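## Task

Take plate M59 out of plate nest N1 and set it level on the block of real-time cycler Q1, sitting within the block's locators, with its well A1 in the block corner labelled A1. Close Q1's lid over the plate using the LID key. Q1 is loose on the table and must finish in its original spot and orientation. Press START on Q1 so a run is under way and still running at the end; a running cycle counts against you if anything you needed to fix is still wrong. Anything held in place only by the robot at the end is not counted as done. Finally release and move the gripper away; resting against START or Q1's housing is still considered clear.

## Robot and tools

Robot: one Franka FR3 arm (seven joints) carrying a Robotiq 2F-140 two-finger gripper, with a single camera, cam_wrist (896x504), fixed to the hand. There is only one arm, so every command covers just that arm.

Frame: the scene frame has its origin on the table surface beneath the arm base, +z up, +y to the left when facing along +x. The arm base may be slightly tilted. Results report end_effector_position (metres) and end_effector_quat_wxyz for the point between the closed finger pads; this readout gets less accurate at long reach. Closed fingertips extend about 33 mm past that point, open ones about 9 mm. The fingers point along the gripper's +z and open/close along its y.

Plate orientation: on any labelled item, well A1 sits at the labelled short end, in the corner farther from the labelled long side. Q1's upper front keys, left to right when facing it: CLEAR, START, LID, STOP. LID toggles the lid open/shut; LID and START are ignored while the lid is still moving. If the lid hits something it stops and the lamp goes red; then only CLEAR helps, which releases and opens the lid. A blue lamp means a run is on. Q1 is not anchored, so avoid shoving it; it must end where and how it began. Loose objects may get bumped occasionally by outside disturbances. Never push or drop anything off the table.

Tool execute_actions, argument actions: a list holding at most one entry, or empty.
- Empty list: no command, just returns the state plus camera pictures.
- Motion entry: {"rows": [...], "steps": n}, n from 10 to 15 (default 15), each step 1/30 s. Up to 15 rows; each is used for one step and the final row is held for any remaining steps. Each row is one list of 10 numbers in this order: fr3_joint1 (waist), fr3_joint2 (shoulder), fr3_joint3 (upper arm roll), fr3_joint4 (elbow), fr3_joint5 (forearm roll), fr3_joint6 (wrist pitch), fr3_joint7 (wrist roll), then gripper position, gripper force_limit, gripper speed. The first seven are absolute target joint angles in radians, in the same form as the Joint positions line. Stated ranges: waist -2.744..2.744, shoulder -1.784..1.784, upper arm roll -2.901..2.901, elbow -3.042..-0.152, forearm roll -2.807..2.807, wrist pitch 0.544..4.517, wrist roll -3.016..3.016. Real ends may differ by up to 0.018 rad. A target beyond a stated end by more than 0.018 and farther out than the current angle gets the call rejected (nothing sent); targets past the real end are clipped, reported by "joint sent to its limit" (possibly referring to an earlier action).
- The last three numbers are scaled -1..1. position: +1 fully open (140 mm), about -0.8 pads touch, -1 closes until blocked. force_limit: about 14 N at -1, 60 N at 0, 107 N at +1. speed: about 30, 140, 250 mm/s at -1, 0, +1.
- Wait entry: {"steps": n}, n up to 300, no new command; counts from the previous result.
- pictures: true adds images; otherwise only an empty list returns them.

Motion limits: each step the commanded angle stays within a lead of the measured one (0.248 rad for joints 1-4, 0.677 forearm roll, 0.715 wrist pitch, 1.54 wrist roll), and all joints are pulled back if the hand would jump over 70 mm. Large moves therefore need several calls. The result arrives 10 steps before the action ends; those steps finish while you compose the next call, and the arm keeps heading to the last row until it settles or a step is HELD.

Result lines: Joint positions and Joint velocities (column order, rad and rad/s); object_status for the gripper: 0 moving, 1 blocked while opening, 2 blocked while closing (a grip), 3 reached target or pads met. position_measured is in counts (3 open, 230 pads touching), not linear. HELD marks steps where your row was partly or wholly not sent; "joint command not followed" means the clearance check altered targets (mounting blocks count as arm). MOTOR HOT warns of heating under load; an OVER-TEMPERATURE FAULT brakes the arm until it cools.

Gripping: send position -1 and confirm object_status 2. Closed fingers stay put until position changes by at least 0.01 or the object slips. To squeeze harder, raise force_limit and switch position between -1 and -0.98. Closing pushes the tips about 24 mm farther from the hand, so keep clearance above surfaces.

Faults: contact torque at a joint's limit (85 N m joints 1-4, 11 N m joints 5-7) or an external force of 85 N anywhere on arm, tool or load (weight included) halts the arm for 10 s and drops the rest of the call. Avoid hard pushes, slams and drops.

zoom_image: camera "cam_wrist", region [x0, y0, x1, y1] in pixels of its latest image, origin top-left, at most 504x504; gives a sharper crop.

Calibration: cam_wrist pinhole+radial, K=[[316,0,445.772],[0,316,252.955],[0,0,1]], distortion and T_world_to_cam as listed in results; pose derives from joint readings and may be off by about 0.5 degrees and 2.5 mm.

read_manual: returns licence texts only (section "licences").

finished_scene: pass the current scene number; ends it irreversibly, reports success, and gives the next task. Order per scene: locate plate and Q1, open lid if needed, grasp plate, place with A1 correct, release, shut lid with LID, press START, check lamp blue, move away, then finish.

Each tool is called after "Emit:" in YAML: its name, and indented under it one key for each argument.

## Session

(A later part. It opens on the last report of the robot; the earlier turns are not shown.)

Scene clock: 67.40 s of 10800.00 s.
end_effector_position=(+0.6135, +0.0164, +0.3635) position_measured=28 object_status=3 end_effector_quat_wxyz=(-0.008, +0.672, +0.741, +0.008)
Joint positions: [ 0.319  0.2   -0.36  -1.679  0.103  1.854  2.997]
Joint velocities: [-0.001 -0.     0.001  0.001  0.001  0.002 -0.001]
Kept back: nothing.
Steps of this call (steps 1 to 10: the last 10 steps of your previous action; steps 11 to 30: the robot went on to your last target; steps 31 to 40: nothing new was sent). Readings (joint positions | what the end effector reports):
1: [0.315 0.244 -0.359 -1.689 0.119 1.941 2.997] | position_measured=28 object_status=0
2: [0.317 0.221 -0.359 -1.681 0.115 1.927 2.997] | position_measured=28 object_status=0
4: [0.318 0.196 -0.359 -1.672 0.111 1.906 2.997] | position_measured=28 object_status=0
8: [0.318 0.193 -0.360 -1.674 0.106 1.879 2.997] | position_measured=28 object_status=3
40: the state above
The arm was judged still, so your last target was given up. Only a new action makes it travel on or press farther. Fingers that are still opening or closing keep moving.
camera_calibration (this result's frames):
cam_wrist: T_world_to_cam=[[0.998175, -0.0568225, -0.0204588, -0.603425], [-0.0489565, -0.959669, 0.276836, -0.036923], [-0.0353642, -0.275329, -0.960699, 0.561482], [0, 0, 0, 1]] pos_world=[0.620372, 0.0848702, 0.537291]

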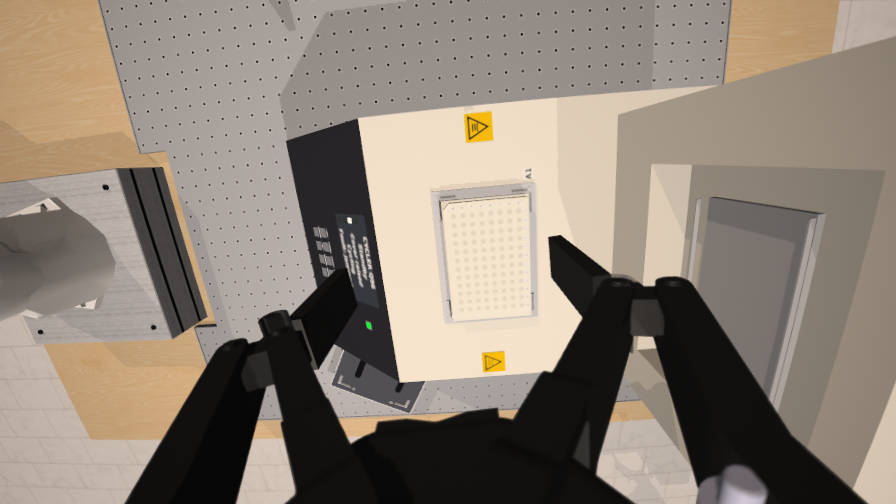

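Emit:
execute_actions:
  actions:
    - {"rows":[[0.008,-0.45,0,-2.4,0,1.88,1.48,-1,0,0]]}

Emit:
execute_actions:
  actions:
    - {"steps":70}

Emit:
execute_actions:
  actions:
    - {"rows":[[0.008,-0.2,0,-2.474,0,2.2,1.48,-1,0,0]]}

Emit:
execute_actions:
  actions:
    - {"steps":30}

Emit:
execute_actions:
  actions:
    - {"rows":[[0.008,-0.08,0,-2.474,0,2.317,1.48,-1,0,0]]}

Emit:
execute_actions:
  actions:
    - {"steps":30}

Emit:
execute_actions:
  actions:
    - {"rows":[[0.008,-0.072,0,-2.474,0,2.324,1.48,-1,0,0],[0.008,-0.064,0,-2.474,0,2.331,1.48,-1,0,0],[0.008,-0.056,0,-2.474,0,2.338,1.48,-1,0,0],[0.008,-0.048,0,-2.474,0,2.345,1.48,-1,0,0],[0.008,-0.04,0,-2.474,0,2.352,1.48,-1,0,0],[0.008,-0.033,0,-2.474,0,2.358,1.48,-1,0,0]]}

Emit:
execute_actions:
  actions:
    - {"steps":20}

Emit:
execute_actions:
  actions:
    - {"rows":[[0.008,-0.11,0,-2.474,0,2.27,1.48,-1,0,0],[0.008,-0.11,0,-2.474,0,2.27,1.48,-1,0,0],[0.008,-0.11,0,-2.474,0,2.27,1.48,-1,0,0],[-0.037,-0.11,0,-2.474,0,2.27,1.44,-1,0,0]]}

Emit:
execute_actions:
  actions:
    - {"steps":200}

Emit:
execute_actions:
  actions:
    - {"rows":[[-0.037,-0.08,0,-2.474,0,2.32,1.44,-1,0,0]]}

Emit:
execute_actions:
  actions:
    - {"steps":30}

Emit:
execute_actions:
  actions:
    - {"rows":[[-0.037,-0.072,0,-2.474,0,2.327,1.44,-1,0,0],[-0.037,-0.064,0,-2.474,0,2.334,1.44,-1,0,0],[-0.037,-0.056,0,-2.474,0,2.341,1.44,-1,0,0],[-0.037,-0.048,0,-2.474,0,2.348,1.44,-1,0,0],[-0.037,-0.04,0,-2.474,0,2.355,1.44,-1,0,0],[-0.037,-0.033,0,-2.474,0,2.361,1.44,-1,0,0]]}

Emit:
execute_actions:
  actions:
    - {"steps":20}

Emit:
execute_actions:
  actions:
    - {"rows":[[-0.037,-0.6,0,-2.5,0,1.9,-1.6,-1,0,0]]}

Emit:
execute_actions:
  actions:
    - {"steps":90}
  pictures: true

Scene clock: 68.93 s of 10800.00 s.
end_effector_position=(+0.5097, +0.0108, +0.3668) position_measured=56 object_status=0 end_effector_quat_wxyz=(-0.026, +0.422, +0.906, +0.008)
Joint positions: [ 0.068 -0.099 -0.088 -2.019  0.034  1.871  2.431]
Joint velocities: [-0.693 -2.058  0.829 -1.987 -0.234 -0.009 -2.776]
Steps of this call (steps 1 to 41: nothing new was sent; steps 42 to 46: the first 5 steps of this action). Readings (joint positions | what the end effector reports):
42: [0.264 0.163 -0.294 -1.732 0.086 1.867 2.882] | position_measured=28 object_status=0
43: [0.198 0.102 -0.223 -1.808 0.068 1.866 2.754] | position_measured=33 object_status=0
45: [0.096 -0.030 -0.120 -1.951 0.043 1.869 2.528] | position_measured=49 object_status=0
46: the state above

Scene clock: 71.27 s of 10800.00 s.
end_effector_position=(+0.3863, +0.0126, +0.3500) position_measured=233 object_status=3 end_effector_quat_wxyz=(-0.032, -0.055, +0.998, -0.000)
Joint positions: [ 0.009 -0.448 -0.001 -2.398  0.003  1.876  1.487]
Joint velocities: [-0.     0.     0.001 -0.    -0.001  0.001  0.   ]
Kept back: nothing.
Steps of this call (steps 1 to 10: the last 10 steps of your previous action; steps 11 to 60: the robot went on to your last target; steps 61 to 70: nothing new was sent). Readings (joint positions | what the end effector reports):
1: [0.050 -0.169 -0.064 -2.087 0.028 1.873 2.343] | position_measured=64 object_status=0
2: [0.038 -0.239 -0.046 -2.153 0.023 1.874 2.264] | position_measured=71 object_status=0
4: [0.024 -0.357 -0.022 -2.271 0.015 1.876 2.124] | position_measured=86 object_status=0
8: [0.014 -0.439 -0.004 -2.375 0.007 1.876 1.898] | position_measured=117 object_status=0
70: the state above
The arm was judged still, so your last target was given up. Only a new action makes it travel on or press farther. Fingers that are still opening or closing keep moving.

Scene clock: 71.43 s of 10800.00 s.
end_effector_position=(+0.4012, +0.0124, +0.2699) position_measured=233 object_status=3 end_effector_quat_wxyz=(-0.061, -0.054, +0.997, +0.000)
Joint positions: [ 0.009 -0.274 -0.001 -2.444  0.003  2.039  1.487]
Joint velocities: [-0.001  1.124 -0.001 -0.439 -0.     0.941 -0.003]
Steps of this call (steps 1 to 5: the first 5 steps of this action). Readings (joint positions | what the end effector reports):
1: [0.009 -0.433 -0.001 -2.399 0.003 1.904 1.487] | position_measured=233 object_status=3
2: [0.009 -0.396 -0.001 -2.404 0.003 1.938 1.487] | position_measured=233 object_status=3
4: [0.009 -0.313 -0.001 -2.429 0.003 2.006 1.487] | position_measured=233 object_status=3
5: the state above

Scene clock: 72.43 s of 10800.00 s.
end_effector_position=(+0.4247, +0.0127, +0.2346) position_measured=233 object_status=3 end_effector_quat_wxyz=(-0.036, -0.054, +0.998, -0.001)
Joint positions: [ 0.009 -0.199 -0.001 -2.475  0.003  2.196  1.486]
Joint velocities: [ 0.002 -0.     0.    -0.    -0.002  0.002  0.001]
Kept back: nothing.
Steps of this call (steps 1 to 10: the last 10 steps of your previous action; steps 11 to 30: the robot went on to your last target). Readings (joint positions | what the end effector reports):
1: [0.009 -0.241 -0.001 -2.458 0.003 2.066 1.487] | position_measured=233 object_status=3
2: [0.009 -0.220 -0.001 -2.469 0.003 2.088 1.486] | position_measured=233 object_status=3
4: [0.009 -0.200 -0.001 -2.478 0.003 2.121 1.486] | position_measured=233 object_status=3
8: [0.009 -0.198 -0.001 -2.477 0.003 2.162 1.486] | position_measured=233 object_status=3
30: the state above
The arm was judged still, so your last target was given up. Only a new action makes it travel on or press farther. Fingers that are still opening or closing keep moving.

Scene clock: 72.60 s of 10800.00 s.
end_effector_position=(+0.4275, +0.0124, +0.1942) position_measured=233 object_status=3 end_effector_quat_wxyz=(-0.052, -0.054, +0.997, -0.000)
Joint positions: [ 0.009 -0.094 -0.001 -2.475  0.003  2.268  1.486]
Joint velocities: [ 0.001  0.325  0.    -0.087 -0.     0.235 -0.001]
Steps of this call (steps 1 to 5: the first 5 steps of this action). Readings (joint positions | what the end effector reports):
1: [0.009 -0.184 -0.001 -2.470 0.003 2.213 1.486] | position_measured=233 object_status=3
2: [0.009 -0.154 -0.001 -2.466 0.003 2.234 1.486] | position_measured=233 object_status=3
4: [0.009 -0.107 -0.001 -2.471 0.003 2.260 1.486] | position_measured=233 object_status=3
5: the state above

Scene clock: 73.60 s of 10800.00 s.
end_effector_position=(+0.4385, +0.0126, +0.1905) position_measured=233 object_status=3 end_effector_quat_wxyz=(-0.037, -0.054, +0.998, -0.001)
Joint positions: [ 0.009 -0.08  -0.001 -2.476  0.003  2.313  1.486]
Joint velocities: [-0.     0.     0.002  0.001 -0.002  0.001 -0.   ]
Kept back: nothing.
Steps of this call (steps 1 to 10: the last 10 steps of your previous action; steps 11 to 30: the robot went on to your last target). Readings (joint positions | what the end effector reports):
1: [0.009 -0.086 -0.001 -2.477 0.003 2.275 1.486] | position_measured=233 object_status=3
2: [0.009 -0.082 -0.001 -2.477 0.003 2.281 1.486] | position_measured=233 object_status=3
4: [0.009 -0.080 -0.001 -2.477 0.003 2.291 1.486] | position_measured=233 object_status=3
8: [0.009 -0.080 -0.001 -2.476 0.003 2.304 1.486] | position_measured=233 object_status=3
30: the state above
The arm was judged still, so your last target was given up. Only a new action makes it travel on or press farther. Fingers that are still opening or closing keep moving.

Scene clock: 73.77 s of 10800.00 s.
end_effector_position=(+0.4394, +0.0126, +0.1828) position_measured=233 object_status=3 end_effector_quat_wxyz=(-0.039, -0.054, +0.998, -0.001)
Joint positions: [ 0.009 -0.059 -0.001 -2.474  0.003  2.328  1.486]
Joint velocities: [ 0.001  0.22  -0.    -0.    -0.     0.125  0.   ]
Steps of this call (steps 1 to 5: the first 5 steps of this action). Readings (joint positions | what the end effector reports):
1: [0.009 -0.079 -0.001 -2.475 0.003 2.314 1.486] | position_measured=233 object_status=3
2: [0.009 -0.077 -0.001 -2.475 0.003 2.316 1.486] | position_measured=233 object_status=3
4: [0.009 -0.066 -0.001 -2.474 0.003 2.323 1.486] | position_measured=233 object_status=3
5: the state above

Scene clock: 74.43 s of 10800.00 s.
end_effector_position=(+0.4386, +0.0125, +0.1746) position_measured=233 object_status=3 end_effector_quat_wxyz=(-0.043, -0.054, +0.998, -0.001)
Joint positions: [ 0.009 -0.039 -0.001 -2.474  0.003  2.34   1.486]
Joint velocities: [ 0.    -0.     0.     0.001  0.001 -0.001  0.002]
Kept back: nothing.
Steps of this call (steps 1 to 10: the last 10 steps of your previous action; steps 11 to 20: the robot went on to your last target). Readings (joint positions | what the end effector reports):
1: [0.009 -0.052 -0.001 -2.474 0.003 2.332 1.486] | position_measured=233 object_status=3
2: [0.009 -0.045 -0.001 -2.474 0.003 2.336 1.486] | position_measured=233 object_status=3
4: [0.009 -0.039 -0.001 -2.474 0.003 2.340 1.486] | position_measured=233 object_status=3
8: [0.009 -0.039 -0.001 -2.474 0.003 2.340 1.486] | position_measured=233 object_status=3
20: the state above

Scene clock: 74.60 s of 10800.00 s.
end_effector_position=(+0.4401, +0.0065, +0.1999) position_measured=233 object_status=3 end_effector_quat_wxyz=(-0.032, -0.051, +0.998, -0.001)
Joint positions: [-0.009 -0.101  0.004 -2.473  0.003  2.299  1.479]
Joint velocities: [-0.315 -0.189 -0.019  0.045 -0.    -0.131 -0.108]
Steps of this call (steps 1 to 5: the first 5 steps of this action). Readings (joint positions | what the end effector reports):
1: [0.009 -0.048 -0.001 -2.477 0.003 2.330 1.486] | position_measured=233 object_status=3
2: [0.009 -0.066 -0.001 -2.479 0.003 2.318 1.486] | position_measured=233 object_status=3
4: [0.001 -0.093 0.003 -2.475 0.003 2.304 1.483] | position_measured=233 object_status=3
5: the state above

Scene clock: 81.27 s of 10800.00 s.
end_effector_position=(+0.4340, -0.0069, +0.2022) position_measured=233 object_status=3 end_effector_quat_wxyz=(-0.040, -0.052, +0.998, +0.001)
Joint positions: [-0.036 -0.109 -0.001 -2.473  0.003  2.274  1.446]
Joint velocities: [-0.    -0.    -0.001  0.     0.001  0.001 -0.   ]
Kept back: nothing.
Steps of this call (steps 1 to 10: the last 10 steps of your previous action; steps 11 to 30: the robot went on to your last target; steps 31 to 200: nothing new was sent). Readings (joint positions | what the end effector reports):
1: [-0.019 -0.106 0.002 -2.472 0.003 2.295 1.476] | position_measured=233 object_status=3
2: [-0.026 -0.108 0.001 -2.472 0.003 2.292 1.472] | position_measured=233 object_status=3
4: [-0.033 -0.109 -0.001 -2.472 0.003 2.286 1.467] | position_measured=233 object_status=3
8: [-0.036 -0.109 -0.001 -2.472 0.003 2.279 1.460] | position_measured=233 object_status=3
200: the state above
The arm was judged still, so your last target was given up. Only a new action makes it travel on or press farther. Fingers that are still opening or closing keep moving.

Scene clock: 81.43 s of 10800.00 s.
end_effector_position=(+0.4365, -0.0071, +0.1926) position_measured=233 object_status=3 end_effector_quat_wxyz=(-0.040, -0.052, +0.998, +0.001)
Joint positions: [-0.036 -0.084 -0.001 -2.473  0.003  2.3    1.446]
Joint velocities: [ 0.001  0.076  0.001 -0.014 -0.002  0.09  -0.   ]
Steps of this call (steps 1 to 5: the first 5 steps of this action). Readings (joint positions | what the end effector reports):
1: [-0.036 -0.106 -0.001 -2.472 0.003 2.280 1.446] | position_measured=233 object_status=3
2: [-0.036 -0.099 -0.001 -2.472 0.003 2.287 1.446] | position_measured=233 object_status=3
4: [-0.036 -0.088 -0.001 -2.473 0.003 2.296 1.446] | position_measured=233 object_status=3
5: the state above

Scene clock: 82.43 s of 10800.00 s.
end_effector_position=(+0.4409, -0.0072, +0.1922) position_measured=233 object_status=3 end_effector_quat_wxyz=(-0.034, -0.052, +0.998, +0.001)
Joint positions: [-0.036 -0.081 -0.001 -2.474  0.003  2.316  1.446]
Joint velocities: [-0.     0.    -0.001 -0.     0.001  0.001  0.   ]
Kept back: nothing.
Steps of this call (steps 1 to 10: the last 10 steps of your previous action; steps 11 to 30: the robot went on to your last target). Readings (joint positions | what the end effector reports):
1: [-0.036 -0.083 -0.001 -2.474 0.003 2.302 1.446] | position_measured=233 object_status=3
2: [-0.036 -0.082 -0.001 -2.474 0.003 2.305 1.446] | position_measured=233 object_status=3
4: [-0.036 -0.081 -0.001 -2.474 0.003 2.308 1.446] | position_measured=233 object_status=3
8: [-0.036 -0.081 -0.001 -2.474 0.003 2.313 1.446] | position_measured=233 object_status=3
30: the state above
The arm was judged still, so your last target was given up. Only a new action makes it travel on or press farther. Fingers that are still opening or closing keep moving.

Scene clock: 82.60 s of 10800.00 s.
end_effector_position=(+0.4408, -0.0072, +0.1834) position_measured=233 object_status=3 end_effector_quat_wxyz=(-0.037, -0.052, +0.998, +0.001)
Joint positions: [-0.036 -0.059 -0.001 -2.473  0.003  2.331  1.446]
Joint velocities: [0.001 0.224 0.001 0.    0.001 0.124 0.   ]
Steps of this call (steps 1 to 5: the first 5 steps of this action). Readings (joint positions | what the end effector reports):
1: [-0.036 -0.080 -0.001 -2.474 0.003 2.317 1.446] | position_measured=233 object_status=3
2: [-0.036 -0.077 -0.001 -2.473 0.003 2.320 1.446] | position_measured=233 object_status=3
4: [-0.036 -0.066 -0.001 -2.473 0.003 2.327 1.446] | position_measured=233 object_status=3
5: the state above

Scene clock: 83.27 s of 10800.00 s.
end_effector_position=(+0.4399, -0.0073, +0.1755) position_measured=233 object_status=3 end_effector_quat_wxyz=(-0.041, -0.052, +0.998, +0.001)
Joint positions: [-0.036 -0.04  -0.001 -2.473  0.003  2.342  1.446]
Joint velocities: [-0.     0.    -0.    -0.     0.001  0.    -0.001]
Kept back: nothing.
Steps of this call (steps 1 to 10: the last 10 steps of your previous action; steps 11 to 20: the robot went on to your last target). Readings (joint positions | what the end effector reports):
1: [-0.036 -0.052 -0.001 -2.473 0.003 2.335 1.446] | position_measured=233 object_status=3
2: [-0.036 -0.045 -0.001 -2.473 0.003 2.339 1.446] | position_measured=233 object_status=3
4: [-0.036 -0.040 -0.001 -2.473 0.003 2.342 1.446] | position_measured=233 object_status=3
8: [-0.036 -0.040 -0.001 -2.473 0.003 2.342 1.446] | position_measured=233 object_status=3
20: the state above

Scene clock: 83.43 s of 10800.00 s.
end_effector_position=(+0.4057, -0.0061, +0.2405) position_measured=233 object_status=3 end_effector_quat_wxyz=(-0.047, -0.285, +0.957, +0.014)
Joint positions: [-0.036 -0.242 -0.001 -2.498  0.003  2.149  0.971]
Joint velocities: [-0.    -1.59   0.001 -0.02  -0.002 -1.014 -3.26 ]
Steps of this call (steps 1 to 5: the first 5 steps of this action). Readings (joint positions | what the end effector reports):
1: [-0.036 -0.058 -0.001 -2.480 0.003 2.308 1.375] | position_measured=233 object_status=3
2: [-0.036 -0.097 -0.001 -2.489 0.003 2.264 1.284] | position_measured=233 object_status=3
4: [-0.036 -0.190 -0.001 -2.497 0.003 2.185 1.081] | position_measured=233 object_status=3
5: the state above

Scene clock: 86.43 s of 10800.00 s.
end_effector_position=(+0.3669, -0.0045, +0.3632) position_measured=233 object_status=3 end_effector_quat_wxyz=(+0.001, +1.000, +0.002, +0.008)
Joint positions: [-0.036 -0.601 -0.001 -2.499  0.003  1.904 -1.594]
Joint velocities: [-0.001  0.     0.001  0.001  0.001 -0.001 -0.001]
Kept back: nothing.
Steps of this call (steps 1 to 10: the last 10 steps of your previous action; steps 11 to 75: the robot went on to your last target; steps 76 to 90: nothing new was sent). Readings (joint positions | what the end effector reports):
1: [-0.036 -0.297 -0.001 -2.499 0.003 2.117 0.855] | position_measured=233 object_status=3
2: [-0.036 -0.354 -0.001 -2.499 0.003 2.088 0.735] | position_measured=233 object_status=3
4: [-0.036 -0.473 -0.001 -2.498 0.003 2.035 0.460] | position_measured=233 object_status=3
8: [-0.036 -0.593 -0.001 -2.487 0.003 1.968 -0.167] | position_measured=233 object_status=3
90: the state above
The arm was judged still, so your last target was given up. Only a new action makes it travel on or press farther. Fingers that are still opening or closing keep moving.
camera_calibration (this result's frames):
cam_wrist: T_world_to_cam=[[-0.151311, -0.988327, -0.017752, 0.0581126], [-0.948357, 0.14008, 0.2846, 0.263198], [-0.278791, 0.0598983, -0.958482, 0.63675], [0, 0, 0, 1]] pos_world=[0.435918, -0.0175746, 0.536439]

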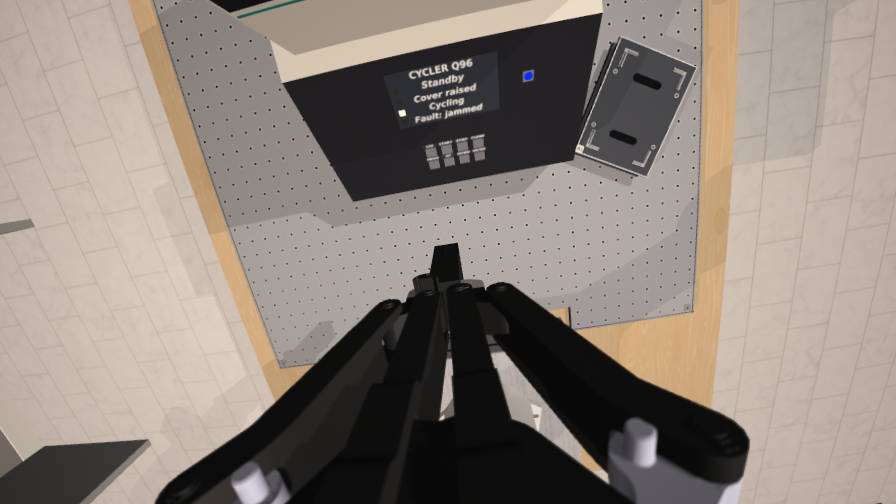

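Emit:
finished_scene:
  scene: 2

The scene is finished: the task was done.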